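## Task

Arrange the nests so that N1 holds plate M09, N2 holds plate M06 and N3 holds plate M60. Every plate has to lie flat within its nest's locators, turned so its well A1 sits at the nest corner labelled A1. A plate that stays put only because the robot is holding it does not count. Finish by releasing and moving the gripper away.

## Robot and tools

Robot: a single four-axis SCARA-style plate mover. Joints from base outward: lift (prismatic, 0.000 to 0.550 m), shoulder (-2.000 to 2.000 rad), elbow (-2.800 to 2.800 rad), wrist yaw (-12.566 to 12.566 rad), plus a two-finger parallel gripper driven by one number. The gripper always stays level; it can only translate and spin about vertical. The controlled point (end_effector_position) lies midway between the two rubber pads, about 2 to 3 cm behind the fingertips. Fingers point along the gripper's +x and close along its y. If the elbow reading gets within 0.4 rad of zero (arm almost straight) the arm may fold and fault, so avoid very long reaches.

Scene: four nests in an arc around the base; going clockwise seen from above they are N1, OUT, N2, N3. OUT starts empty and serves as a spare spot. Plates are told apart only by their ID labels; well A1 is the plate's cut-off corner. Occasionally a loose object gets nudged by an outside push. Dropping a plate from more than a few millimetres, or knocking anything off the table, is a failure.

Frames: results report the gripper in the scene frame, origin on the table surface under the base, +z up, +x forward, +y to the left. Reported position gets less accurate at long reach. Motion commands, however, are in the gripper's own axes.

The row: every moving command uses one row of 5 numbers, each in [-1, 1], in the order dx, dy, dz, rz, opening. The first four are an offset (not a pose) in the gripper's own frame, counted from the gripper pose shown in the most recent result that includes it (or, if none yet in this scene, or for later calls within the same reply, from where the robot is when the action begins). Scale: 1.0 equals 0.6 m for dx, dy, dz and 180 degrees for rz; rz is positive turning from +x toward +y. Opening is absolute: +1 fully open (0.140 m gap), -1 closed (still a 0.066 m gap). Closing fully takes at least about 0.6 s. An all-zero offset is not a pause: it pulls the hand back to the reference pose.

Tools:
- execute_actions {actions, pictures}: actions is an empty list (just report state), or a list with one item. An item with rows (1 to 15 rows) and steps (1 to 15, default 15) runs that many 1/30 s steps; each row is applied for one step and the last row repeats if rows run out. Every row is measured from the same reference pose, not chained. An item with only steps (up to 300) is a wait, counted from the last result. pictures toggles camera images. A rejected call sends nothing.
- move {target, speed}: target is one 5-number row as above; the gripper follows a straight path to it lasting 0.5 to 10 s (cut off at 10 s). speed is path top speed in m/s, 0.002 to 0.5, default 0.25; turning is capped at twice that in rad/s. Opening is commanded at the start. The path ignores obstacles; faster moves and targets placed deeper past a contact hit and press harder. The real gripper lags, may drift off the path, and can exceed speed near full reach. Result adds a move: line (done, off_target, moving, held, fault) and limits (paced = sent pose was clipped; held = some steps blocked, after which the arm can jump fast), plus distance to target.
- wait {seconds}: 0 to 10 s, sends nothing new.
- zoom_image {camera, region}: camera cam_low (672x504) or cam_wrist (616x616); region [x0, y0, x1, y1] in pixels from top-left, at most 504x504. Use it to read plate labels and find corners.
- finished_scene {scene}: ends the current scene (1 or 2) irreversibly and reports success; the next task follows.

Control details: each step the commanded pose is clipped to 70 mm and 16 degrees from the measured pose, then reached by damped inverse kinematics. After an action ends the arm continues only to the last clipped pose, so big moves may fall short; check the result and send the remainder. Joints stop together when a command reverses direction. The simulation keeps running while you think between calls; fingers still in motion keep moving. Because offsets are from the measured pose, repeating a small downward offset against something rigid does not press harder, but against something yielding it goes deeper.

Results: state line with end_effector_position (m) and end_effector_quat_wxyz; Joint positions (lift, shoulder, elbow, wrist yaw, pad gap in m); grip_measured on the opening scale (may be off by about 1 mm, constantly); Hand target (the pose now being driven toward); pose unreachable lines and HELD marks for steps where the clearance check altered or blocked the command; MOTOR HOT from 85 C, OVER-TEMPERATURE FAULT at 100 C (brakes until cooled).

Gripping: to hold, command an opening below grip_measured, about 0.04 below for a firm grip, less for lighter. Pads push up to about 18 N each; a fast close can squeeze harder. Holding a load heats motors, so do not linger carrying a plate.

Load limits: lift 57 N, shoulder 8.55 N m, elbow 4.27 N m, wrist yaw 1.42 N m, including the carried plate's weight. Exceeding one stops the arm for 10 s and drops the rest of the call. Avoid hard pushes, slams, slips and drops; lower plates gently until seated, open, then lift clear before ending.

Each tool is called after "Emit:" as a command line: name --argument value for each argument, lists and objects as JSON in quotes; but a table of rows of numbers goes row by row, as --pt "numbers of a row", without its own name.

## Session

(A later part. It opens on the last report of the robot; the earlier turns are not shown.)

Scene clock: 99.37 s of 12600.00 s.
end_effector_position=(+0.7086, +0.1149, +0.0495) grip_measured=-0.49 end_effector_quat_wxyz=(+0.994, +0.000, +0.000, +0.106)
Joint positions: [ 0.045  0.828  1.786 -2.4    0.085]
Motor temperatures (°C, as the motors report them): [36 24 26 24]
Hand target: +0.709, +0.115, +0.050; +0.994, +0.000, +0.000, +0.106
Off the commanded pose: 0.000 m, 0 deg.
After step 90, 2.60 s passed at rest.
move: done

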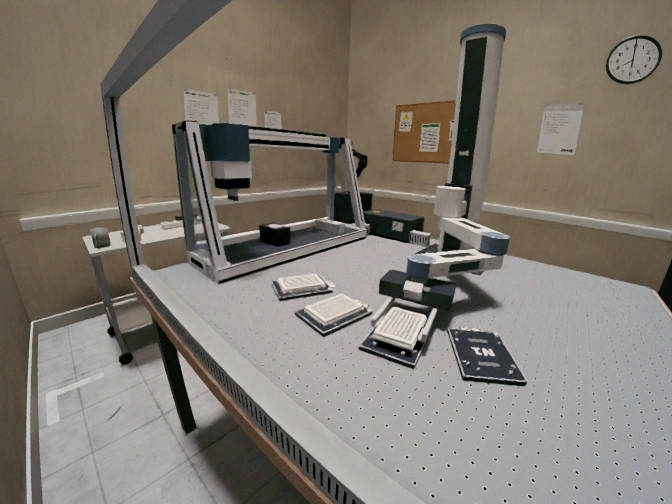

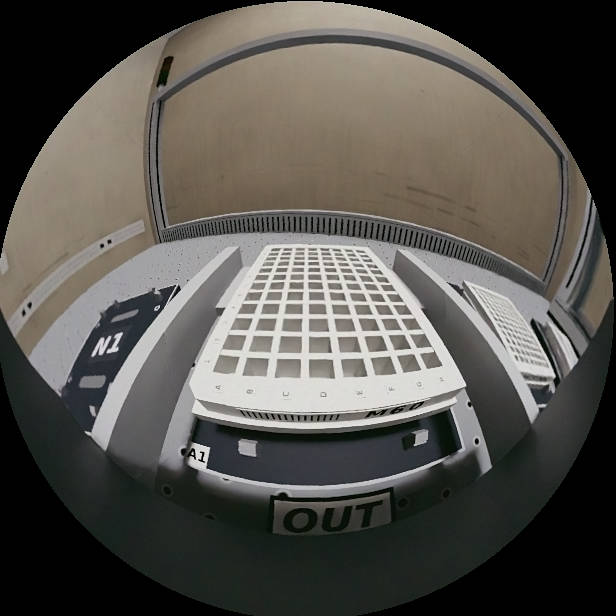

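Emit:
move --target '[0.0, -0.004, 0.0, 0.0, -0.7]' --speed 0.05

Emit:
move --target '[0.0, 0.0, -0.0295, 0.0, -0.7]' --speed 0.05

Emit:
move --target '[0.0, 0.0, 0.0, 0.0, 1.0]' --speed 0.1

Emit:
move --target '[0.0, 0.0, 0.055, 0.0, 1.0]' --speed 0.2

Scene clock: 108.43 s of 12600.00 s.
end_effector_position=(+0.7091, +0.1126, +0.0495) grip_measured=-0.49 end_effector_quat_wxyz=(+0.994, +0.000, +0.000, +0.106)
Joint positions: [ 0.045  0.822  1.786 -2.395  0.085]
Motor temperatures (°C, as the motors report them): [36 24 26 24]
Hand target: +0.709, +0.113, +0.050; +0.994, +0.000, +0.000, +0.106
Off the commanded pose: 0.000 m, 0 deg.
After step 90, 5.37 s passed at rest.
move: done

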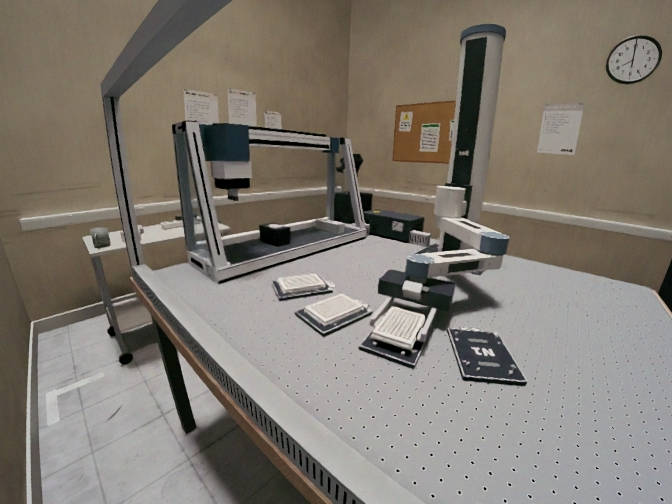

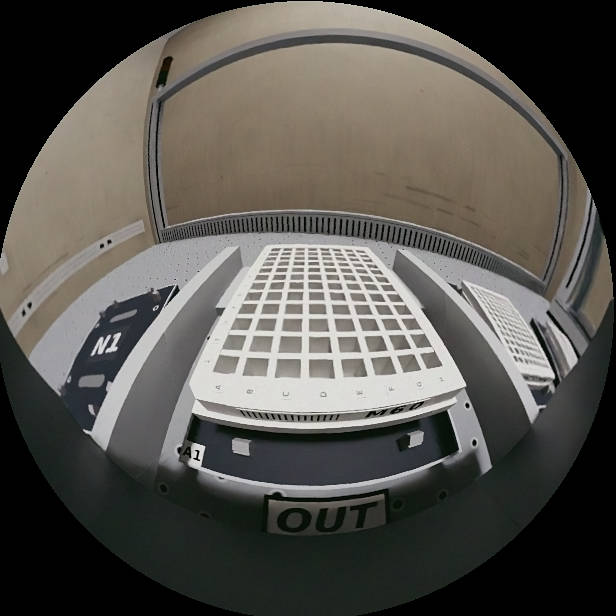

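Scene clock: 109.13 s of 12600.00 s.
end_effector_position=(+0.7087, +0.1110, +0.0323) grip_measured=-0.49 end_effector_quat_wxyz=(+0.995, +0.000, +0.000, +0.104)
Joint positions: [ 0.027  0.822  1.781 -2.396  0.085]
Motor temperatures (°C, as the motors report them): [36 24 26 24]
Hand target: +0.709, +0.113, +0.032; +0.994, +0.000, +0.000, +0.106
Off the commanded pose: 0.002 m, 0 deg.
move: done

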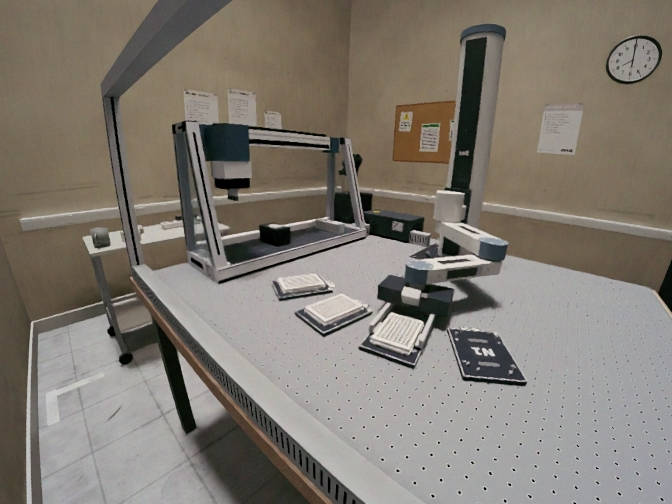

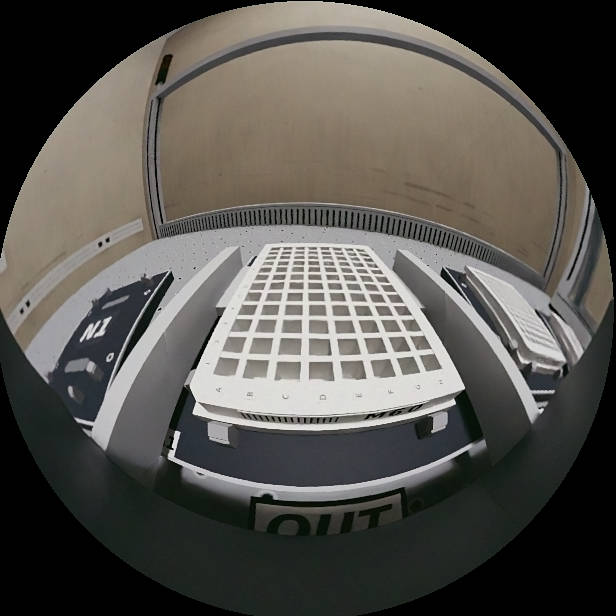

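Scene clock: 109.83 s of 12600.00 s.
end_effector_position=(+0.7086, +0.1109, +0.0324) grip_measured=+0.99 end_effector_quat_wxyz=(+0.995, +0.000, +0.000, +0.103)
Joint positions: [ 0.027  0.822  1.781 -2.396  0.14 ]
Motor temperatures (°C, as the motors report them): [36 24 26 24]
Hand target: +0.709, +0.111, +0.032; +0.995, +0.000, +0.000, +0.104
Off the commanded pose: 0.000 m, 0 deg.
move: done

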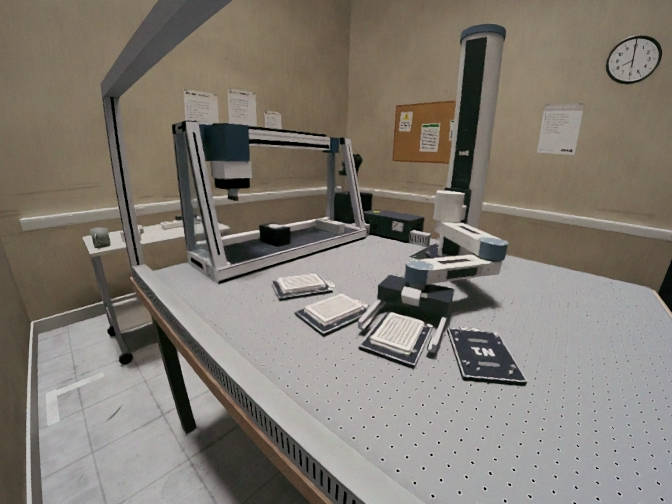

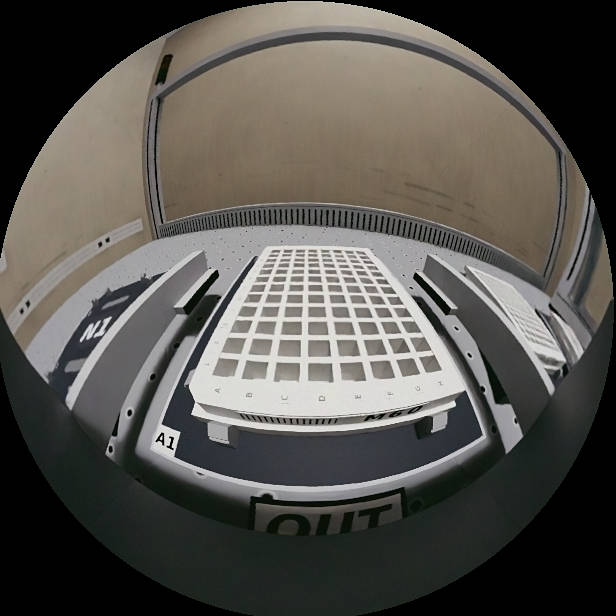

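Scene clock: 110.53 s of 12600.00 s.
end_effector_position=(+0.7086, +0.1109, +0.0654) grip_measured=+0.99 end_effector_quat_wxyz=(+0.995, +0.000, +0.000, +0.103)
Joint positions: [ 0.06   0.822  1.781 -2.396  0.14 ]
Motor temperatures (°C, as the motors report them): [36 24 26 24]
Hand target: +0.709, +0.111, +0.065; +0.995, +0.000, +0.000, +0.103
Off the commanded pose: 0.000 m, 0 deg.
move: done

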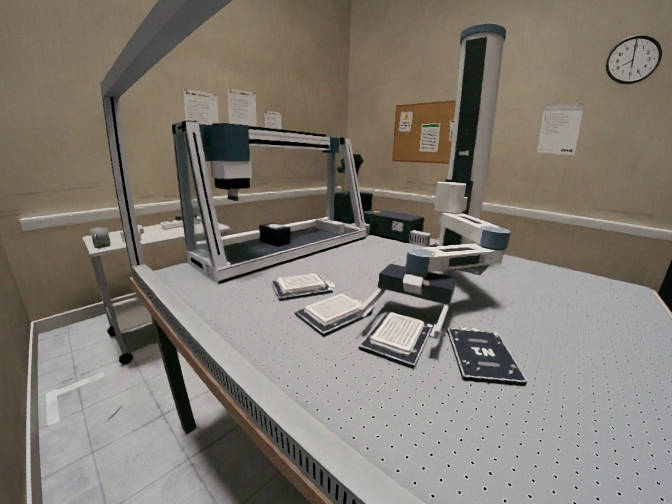

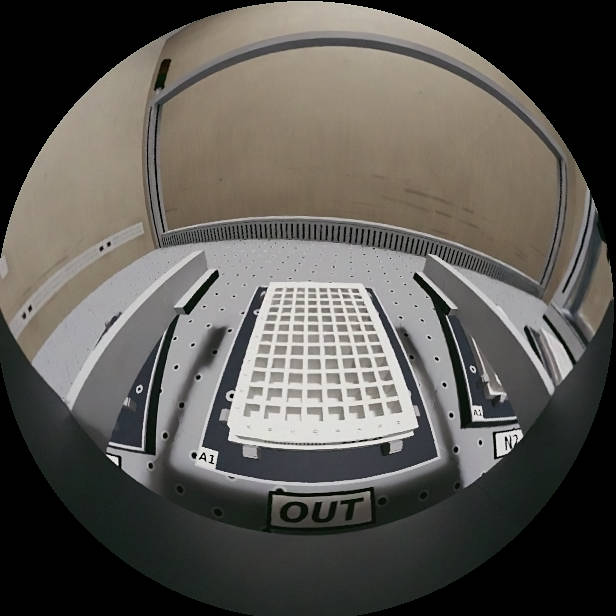

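Emit:
move --target '[-0.2055, -0.5745, 0.0, -0.218, 1.0]' --speed 0.35

Scene clock: 121.37 s of 12600.00 s.
end_effector_position=(+0.6587, -0.2519, +0.0654) grip_measured=+0.99 end_effector_quat_wxyz=(+0.972, +0.000, +0.000, -0.237)
Joint positions: [ 0.06   0.136  1.783 -2.397  0.14 ]
Motor temperatures (°C, as the motors report them): [36 24 26 24]
Hand target: +0.659, -0.252, +0.065; +0.972, +0.000, +0.000, -0.237
Off the commanded pose: 0.000 m, 0 deg.
After step 90, 6.33 s passed at rest.
move: done

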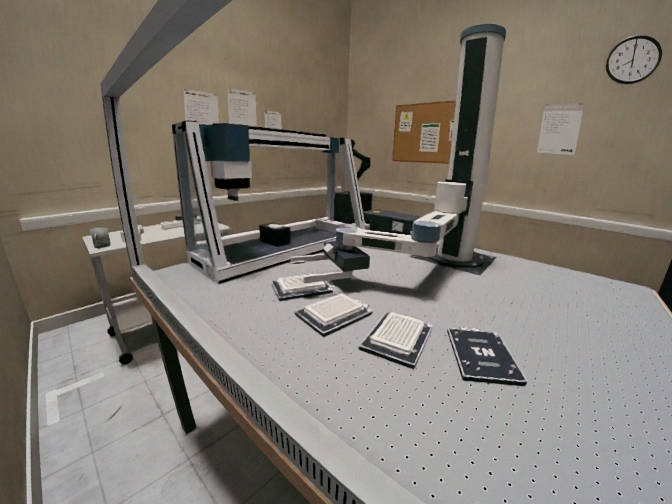

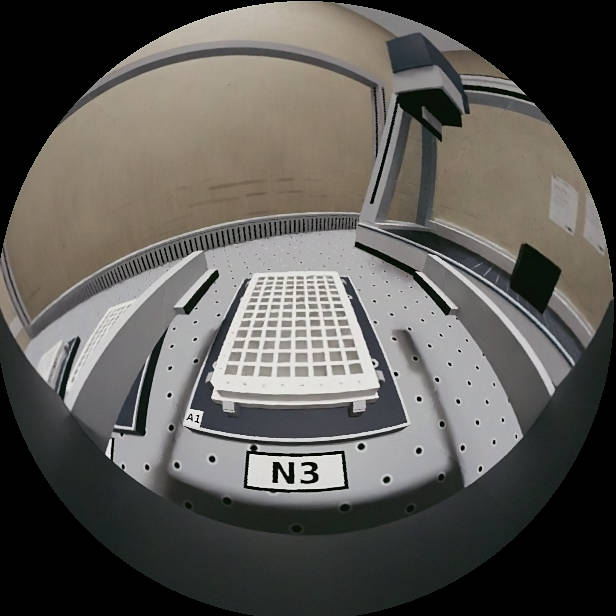

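Emit:
move --target '[0.037, 0.022, 0.0, 0.007, 1.0]' --speed 0.15

Scene clock: 131.67 s of 12600.00 s.
end_effector_position=(+0.6845, -0.2503, +0.0654) grip_measured=+0.99 end_effector_quat_wxyz=(+0.974, +0.000, +0.000, -0.226)
Joint positions: [ 0.06   0.097  1.927 -2.48   0.14 ]
Motor temperatures (°C, as the motors report them): [36 24 26 24]
Hand target: +0.684, -0.250, +0.065; +0.974, +0.000, +0.000, -0.226
Off the commanded pose: 0.000 m, 0 deg.
After step 90, 6.60 s passed at rest.
move: done

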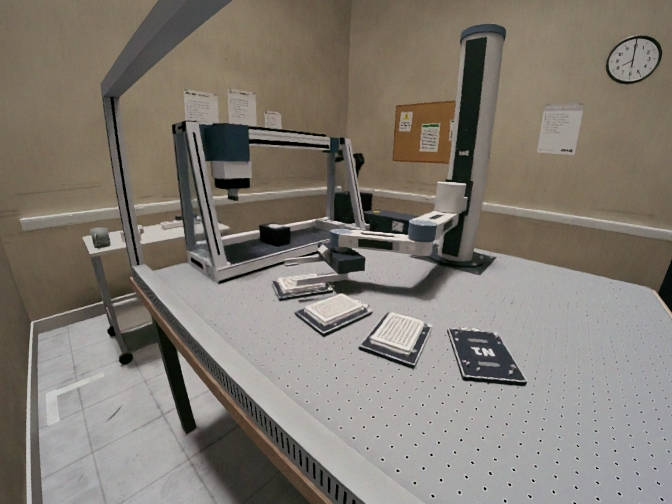

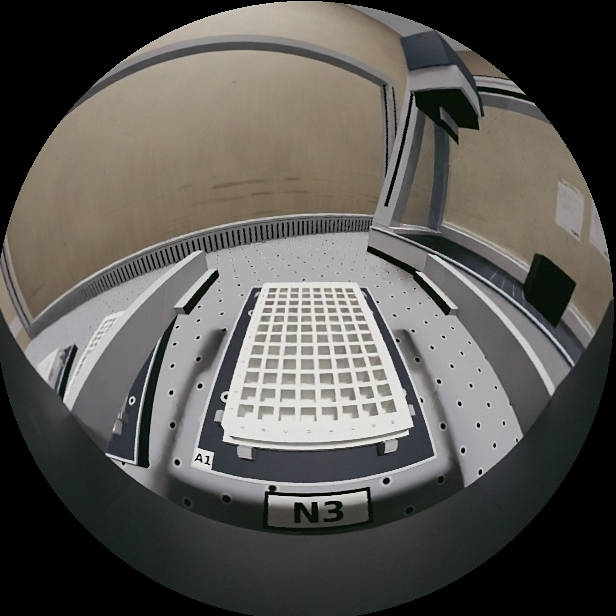

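Emit:
move --target '[0.0, 0.004, -0.056, 0.0, 1.0]' --speed 0.1

Emit:
move --target '[0.0, 0.0, 0.0, 0.0, -0.7]' --speed 0.1

Emit:
move --target '[0.0, 0.0, 0.055, 0.0, -0.7]' --speed 0.15

Scene clock: 141.47 s of 12600.00 s.
end_effector_position=(+0.6856, -0.2481, +0.0318) grip_measured=+0.99 end_effector_quat_wxyz=(+0.974, +0.000, +0.000, -0.226)
Joint positions: [ 0.027  0.102  1.927 -2.485  0.14 ]
Motor temperatures (°C, as the motors report them): [36 24 26 24]
Hand target: +0.686, -0.248, +0.032; +0.974, +0.000, +0.000, -0.226
Off the commanded pose: 0.000 m, 0 deg.
After step 90, 6.10 s passed at rest.
move: done

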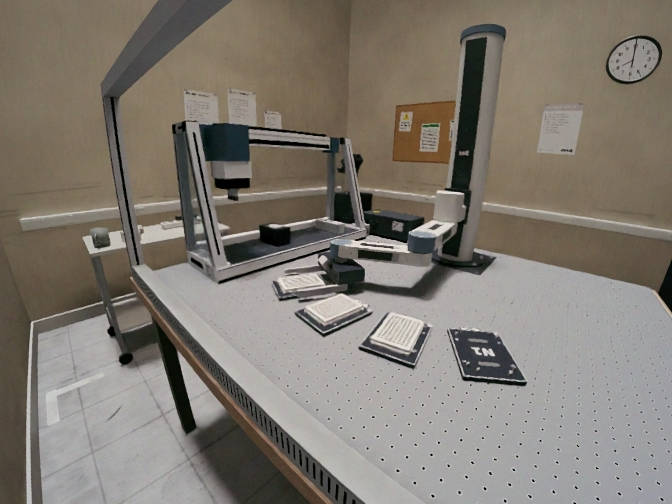

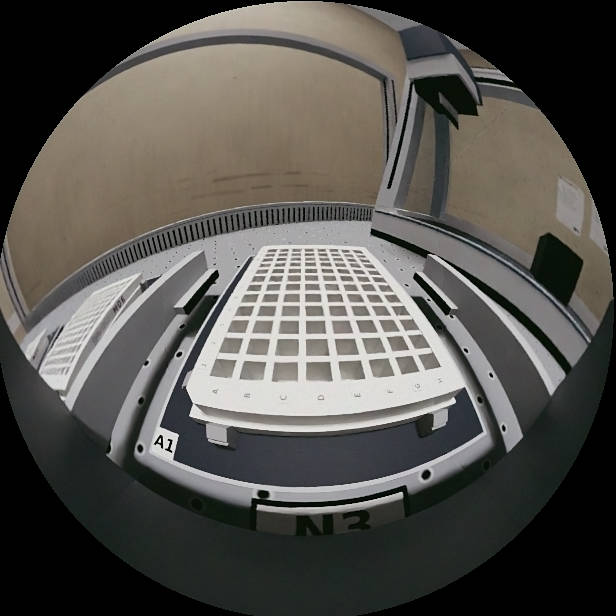

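Scene clock: 142.17 s of 12600.00 s.
end_effector_position=(+0.6863, -0.2470, +0.0318) grip_measured=-0.49 end_effector_quat_wxyz=(+0.975, +0.000, +0.000, -0.223)
Joint positions: [ 0.027  0.103  1.929 -2.482  0.085]
Motor temperatures (°C, as the motors report them): [36 24 26 24]
Hand target: +0.686, -0.248, +0.032; +0.974, +0.000, +0.000, -0.226
Off the commanded pose: 0.001 m, 0 deg.
move: done

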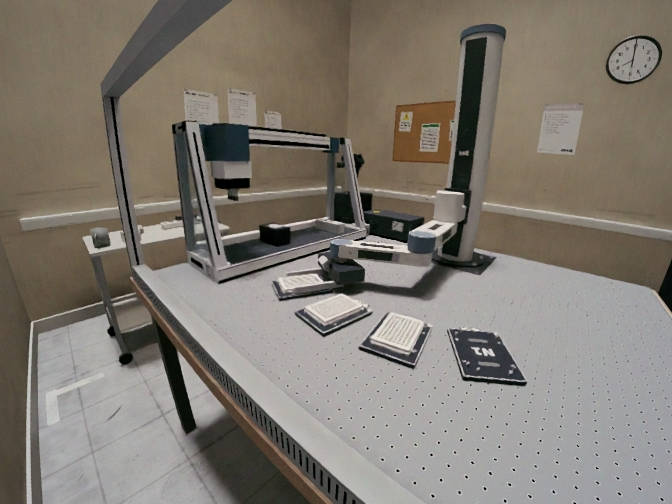

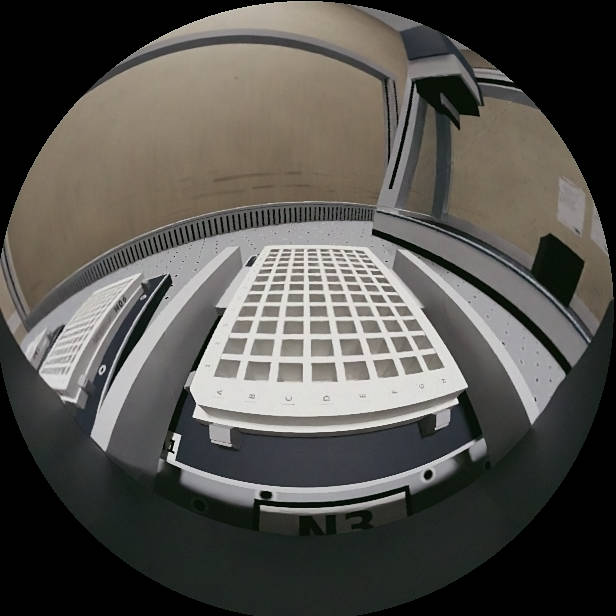

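Scene clock: 142.87 s of 12600.00 s.
end_effector_position=(+0.6865, -0.2468, +0.0648) grip_measured=-0.49 end_effector_quat_wxyz=(+0.975, +0.000, +0.000, -0.223)
Joint positions: [ 0.06   0.103  1.929 -2.482  0.085]
Motor temperatures (°C, as the motors report them): [36 24 26 24]
Hand target: +0.686, -0.247, +0.065; +0.975, +0.000, +0.000, -0.223
Off the commanded pose: 0.000 m, 0 deg.
move: done

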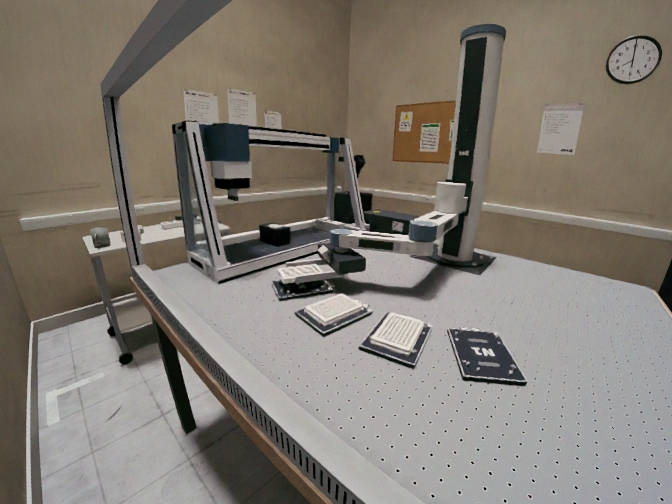

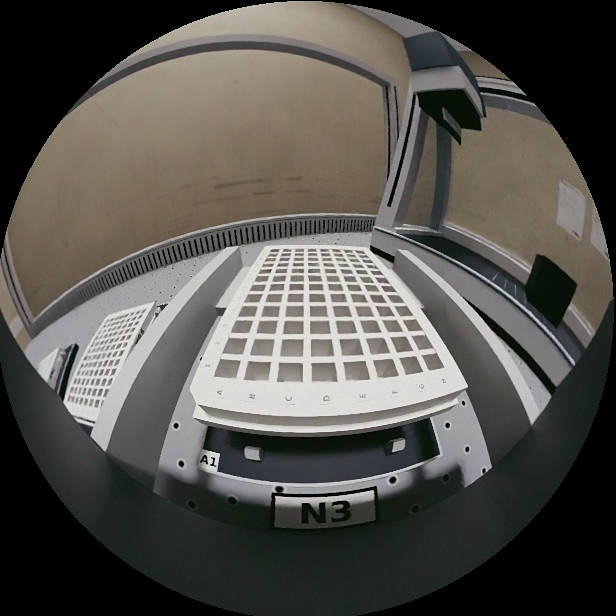

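Emit:
move --target '[-0.4507, 0.765, 0.0, 0.319, -0.7]' --speed 0.3

Emit:
move --target '[0.0, 0.0, -0.055, 0.0, -0.7]' --speed 0.05

Scene clock: 157.20 s of 12600.00 s.
end_effector_position=(+0.6424, +0.2843, +0.0648) grip_measured=-0.49 end_effector_quat_wxyz=(+0.962, +0.000, +0.000, +0.273)
Joint positions: [ 0.06   1.157  1.794 -2.397  0.085]
Motor temperatures (°C, as the motors report them): [36 24 26 24]
Hand target: +0.642, +0.284, +0.065; +0.962, +0.000, +0.000, +0.273
Off the commanded pose: 0.000 m, 0 deg.
After step 90, 9.20 s passed at rest.
move: done

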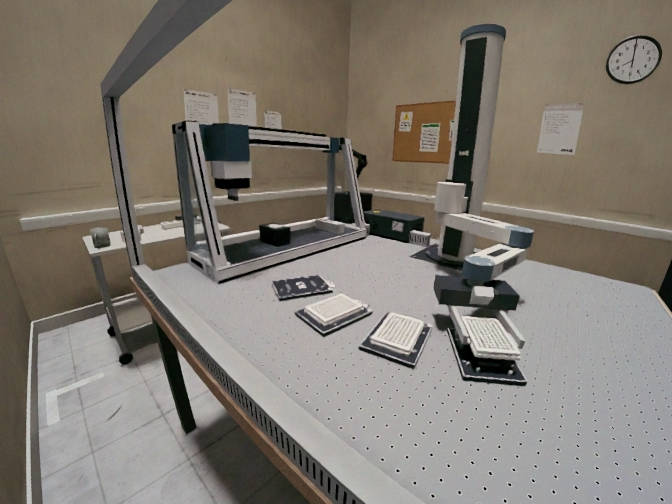

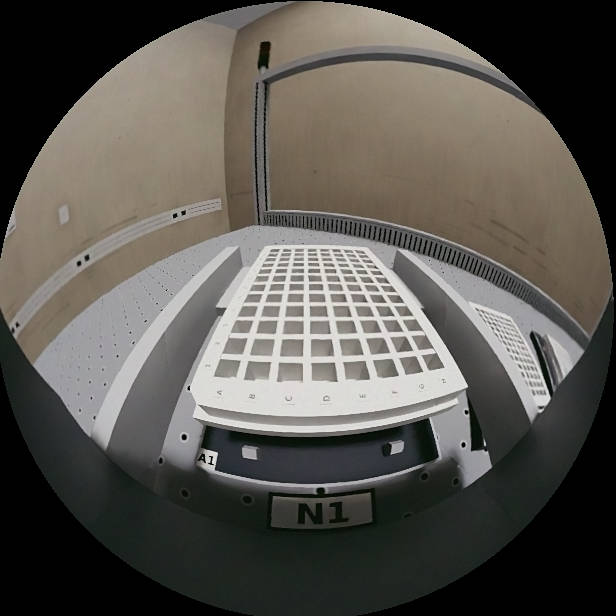

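Scene clock: 158.10 s of 12600.00 s.
end_effector_position=(+0.6423, +0.2841, +0.0319) grip_measured=-0.49 end_effector_quat_wxyz=(+0.962, +0.000, +0.000, +0.272)
Joint positions: [ 0.027  1.158  1.793 -2.4    0.085]
Motor temperatures (°C, as the motors report them): [36 24 26 24]
Hand target: +0.642, +0.284, +0.032; +0.962, +0.000, +0.000, +0.273
Off the commanded pose: 0.000 m, 0 deg.
move: done

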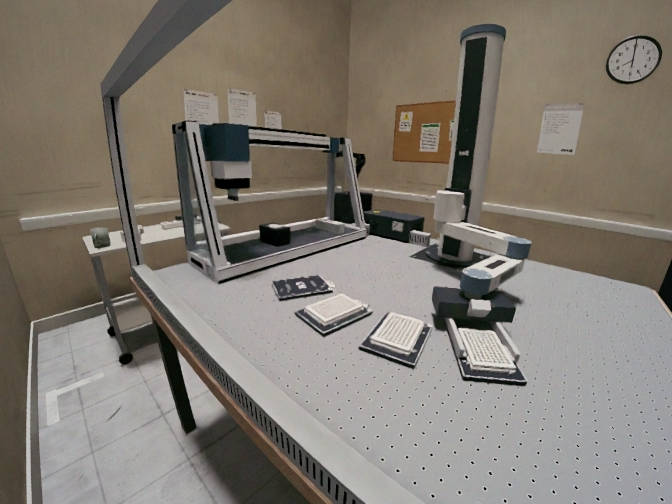

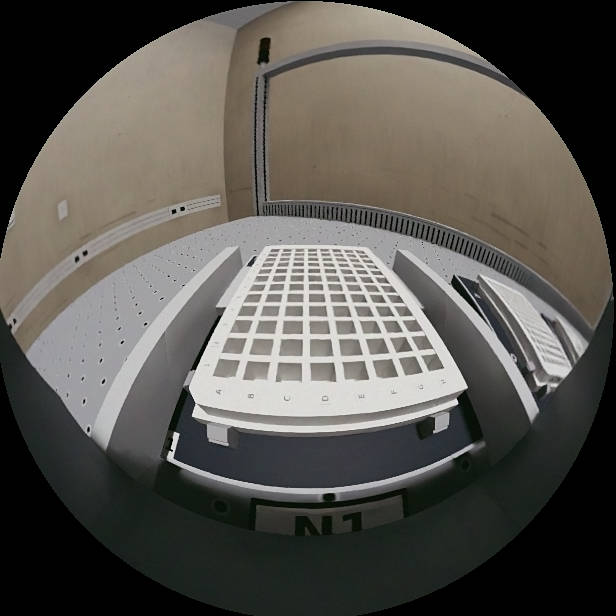

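Emit:
move --target '[0.0, 0.0, 0.0, 0.0, 1.0]' --speed 0.1

Emit:
move --target '[0.0, 0.0, 0.055, 0.0, 1.0]' --speed 0.2

Emit:
move --target '[-0.057, -0.304, 0.0, -0.11, 1.0]' --speed 0.3

Emit:
move --target '[0.0, 0.0, -0.055, 0.0, 1.0]' --speed 0.1

Emit:
move --target '[0.0, 0.0, 0.0, 0.0, -0.7]' --speed 0.1

Emit:
move --target '[0.0, 0.0, 0.055, 0.0, -0.7]' --speed 0.15

Scene clock: 170.87 s of 12600.00 s.
end_effector_position=(+0.6423, +0.2841, +0.0319) grip_measured=+0.99 end_effector_quat_wxyz=(+0.962, +0.000, +0.000, +0.272)
Joint positions: [ 0.027  1.158  1.793 -2.4    0.14 ]
Motor temperatures (°C, as the motors report them): [36 24 26 24]
Hand target: +0.642, +0.284, +0.032; +0.962, +0.000, +0.000, +0.272
Off the commanded pose: 0.000 m, 0 deg.
After step 90, 9.07 s passed at rest.
move: done

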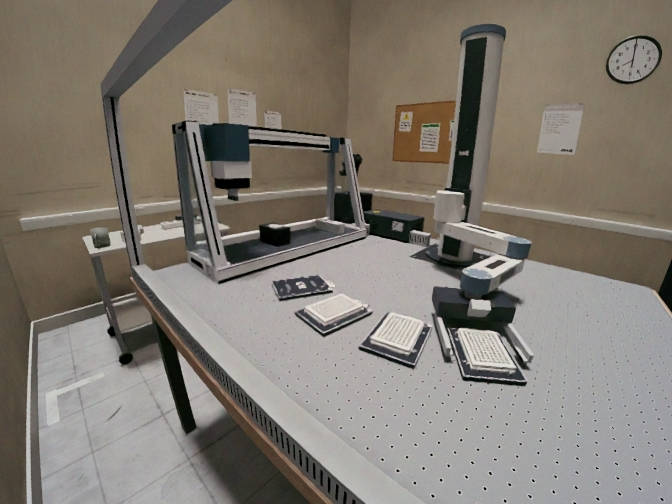

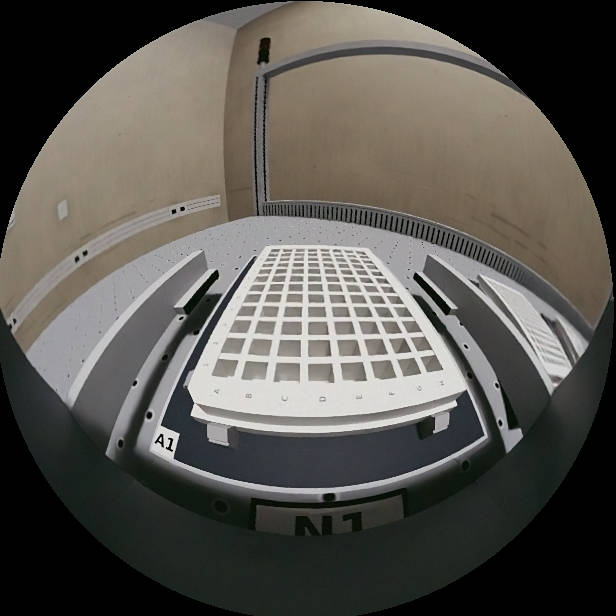

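Scene clock: 171.57 s of 12600.00 s.
end_effector_position=(+0.6423, +0.2842, +0.0650) grip_measured=+0.99 end_effector_quat_wxyz=(+0.962, +0.000, +0.000, +0.272)
Joint positions: [ 0.06   1.158  1.793 -2.4    0.14 ]
Motor temperatures (°C, as the motors report them): [36 24 26 24]
Hand target: +0.642, +0.284, +0.065; +0.962, +0.000, +0.000, +0.272
Off the commanded pose: 0.000 m, 0 deg.
move: done

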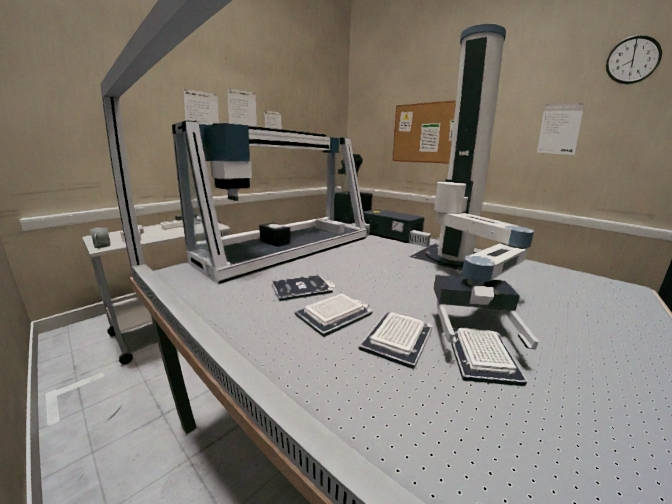

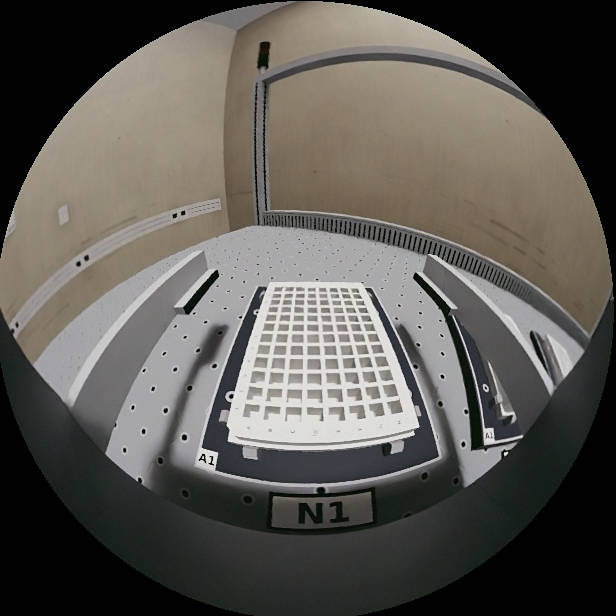

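Scene clock: 172.60 s of 12600.00 s.
end_effector_position=(+0.7085, +0.1106, +0.0650) grip_measured=+0.99 end_effector_quat_wxyz=(+0.995, +0.000, +0.000, +0.102)
Joint positions: [ 0.06   0.823  1.78  -2.398  0.14 ]
Motor temperatures (°C, as the motors report them): [36 24 26 24]
Hand target: +0.709, +0.111, +0.065; +0.995, +0.000, +0.000, +0.102
Off the commanded pose: 0.000 m, 0 deg.
move: done

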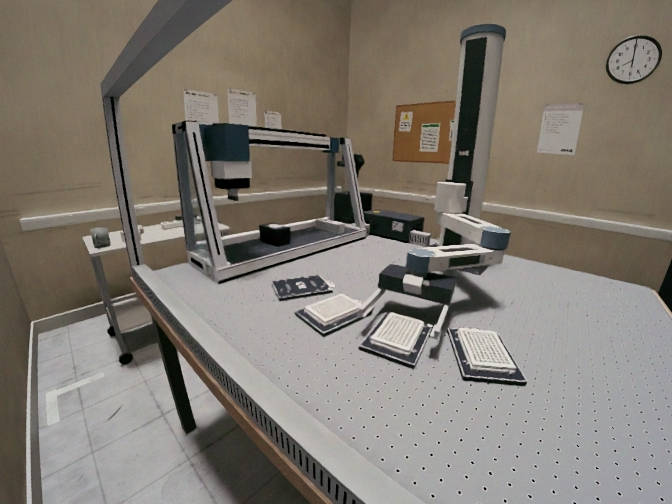

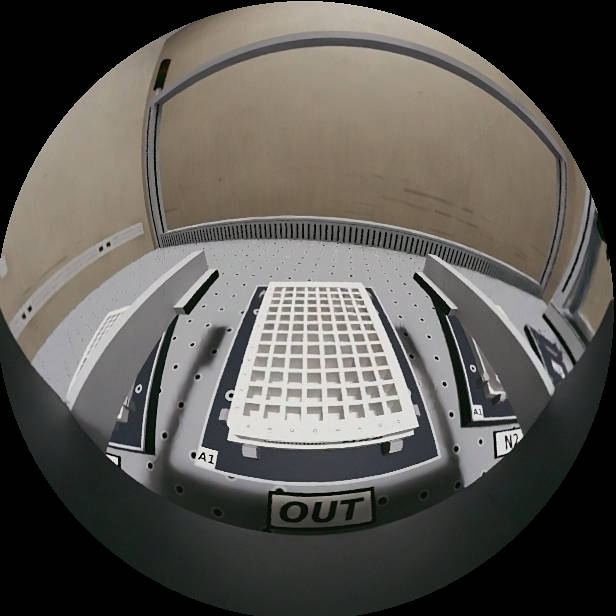

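Scene clock: 173.30 s of 12600.00 s.
end_effector_position=(+0.7085, +0.1106, +0.0319) grip_measured=+0.99 end_effector_quat_wxyz=(+0.995, +0.000, +0.000, +0.102)
Joint positions: [ 0.027  0.823  1.78  -2.398  0.14 ]
Motor temperatures (°C, as the motors report them): [36 24 26 24]
Hand target: +0.709, +0.111, +0.032; +0.995, +0.000, +0.000, +0.102
Off the commanded pose: 0.000 m, 0 deg.
move: done

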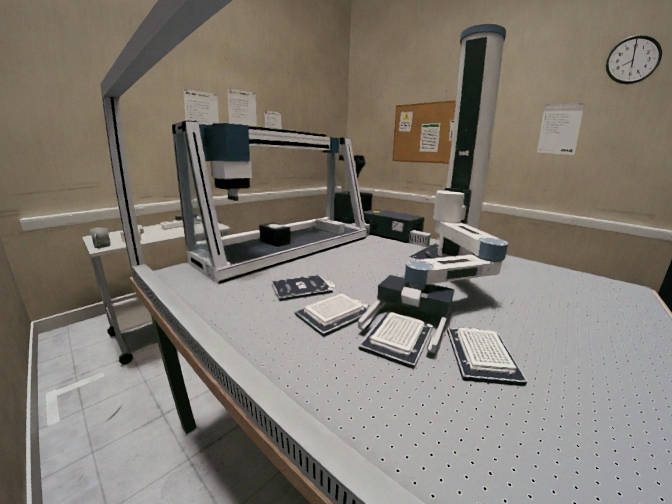

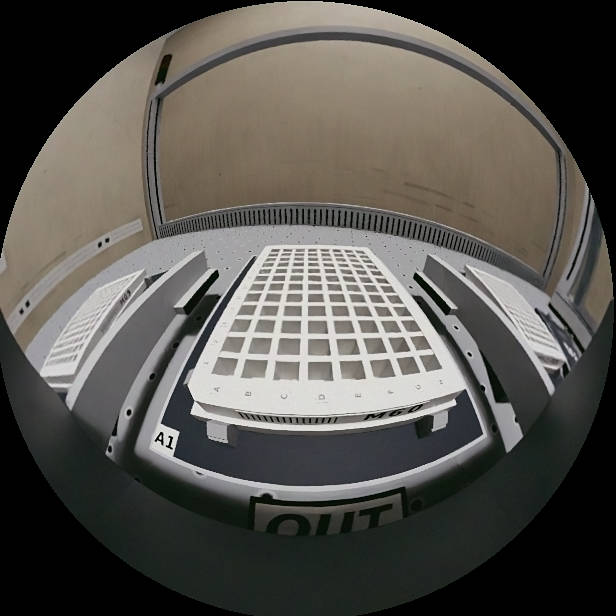

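Scene clock: 174.00 s of 12600.00 s.
end_effector_position=(+0.7085, +0.1107, +0.0319) grip_measured=-0.49 end_effector_quat_wxyz=(+0.995, +0.000, +0.000, +0.102)
Joint positions: [ 0.027  0.823  1.78  -2.398  0.085]
Motor temperatures (°C, as the motors report them): [36 24 26 24]
Hand target: +0.709, +0.111, +0.032; +0.995, +0.000, +0.000, +0.102
Off the commanded pose: 0.000 m, 0 deg.
move: done

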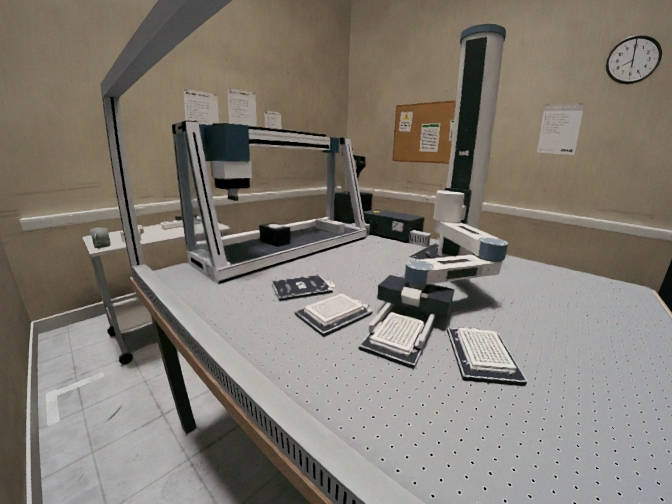

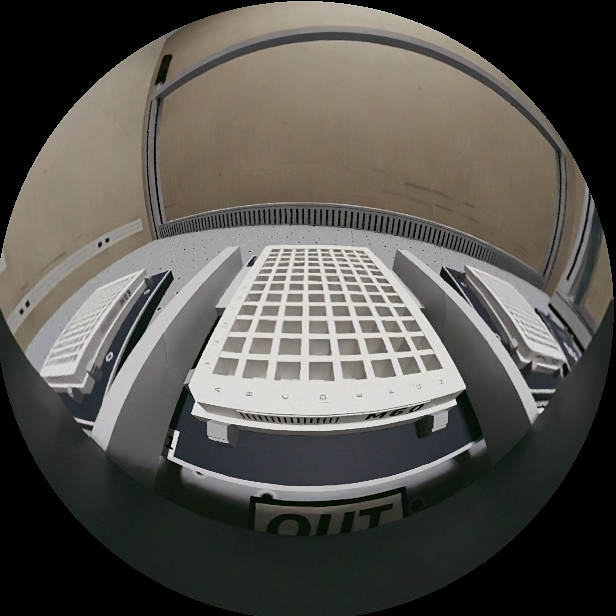

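Scene clock: 174.70 s of 12600.00 s.
end_effector_position=(+0.7085, +0.1108, +0.0650) grip_measured=-0.49 end_effector_quat_wxyz=(+0.995, +0.000, +0.000, +0.102)
Joint positions: [ 0.06   0.823  1.78  -2.398  0.085]
Motor temperatures (°C, as the motors report them): [36 24 26 24]
Hand target: +0.709, +0.111, +0.065; +0.995, +0.000, +0.000, +0.102
Off the commanded pose: 0.000 m, 0 deg.
move: done

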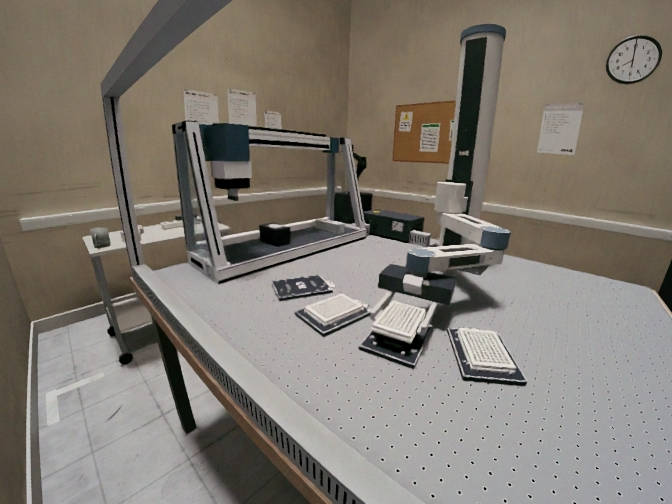

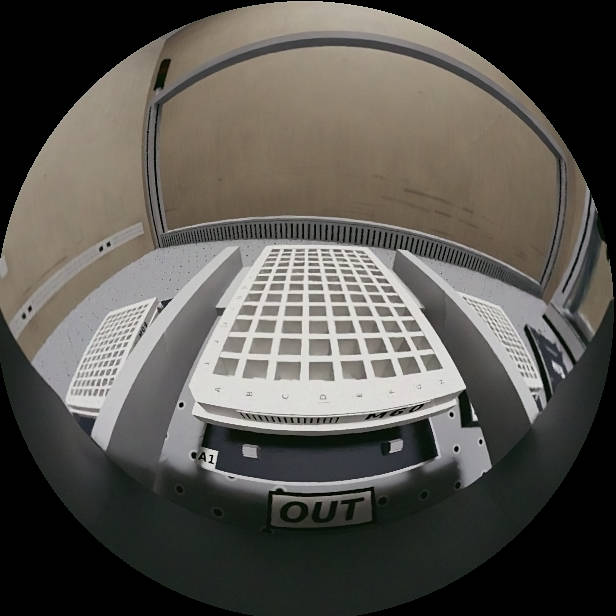

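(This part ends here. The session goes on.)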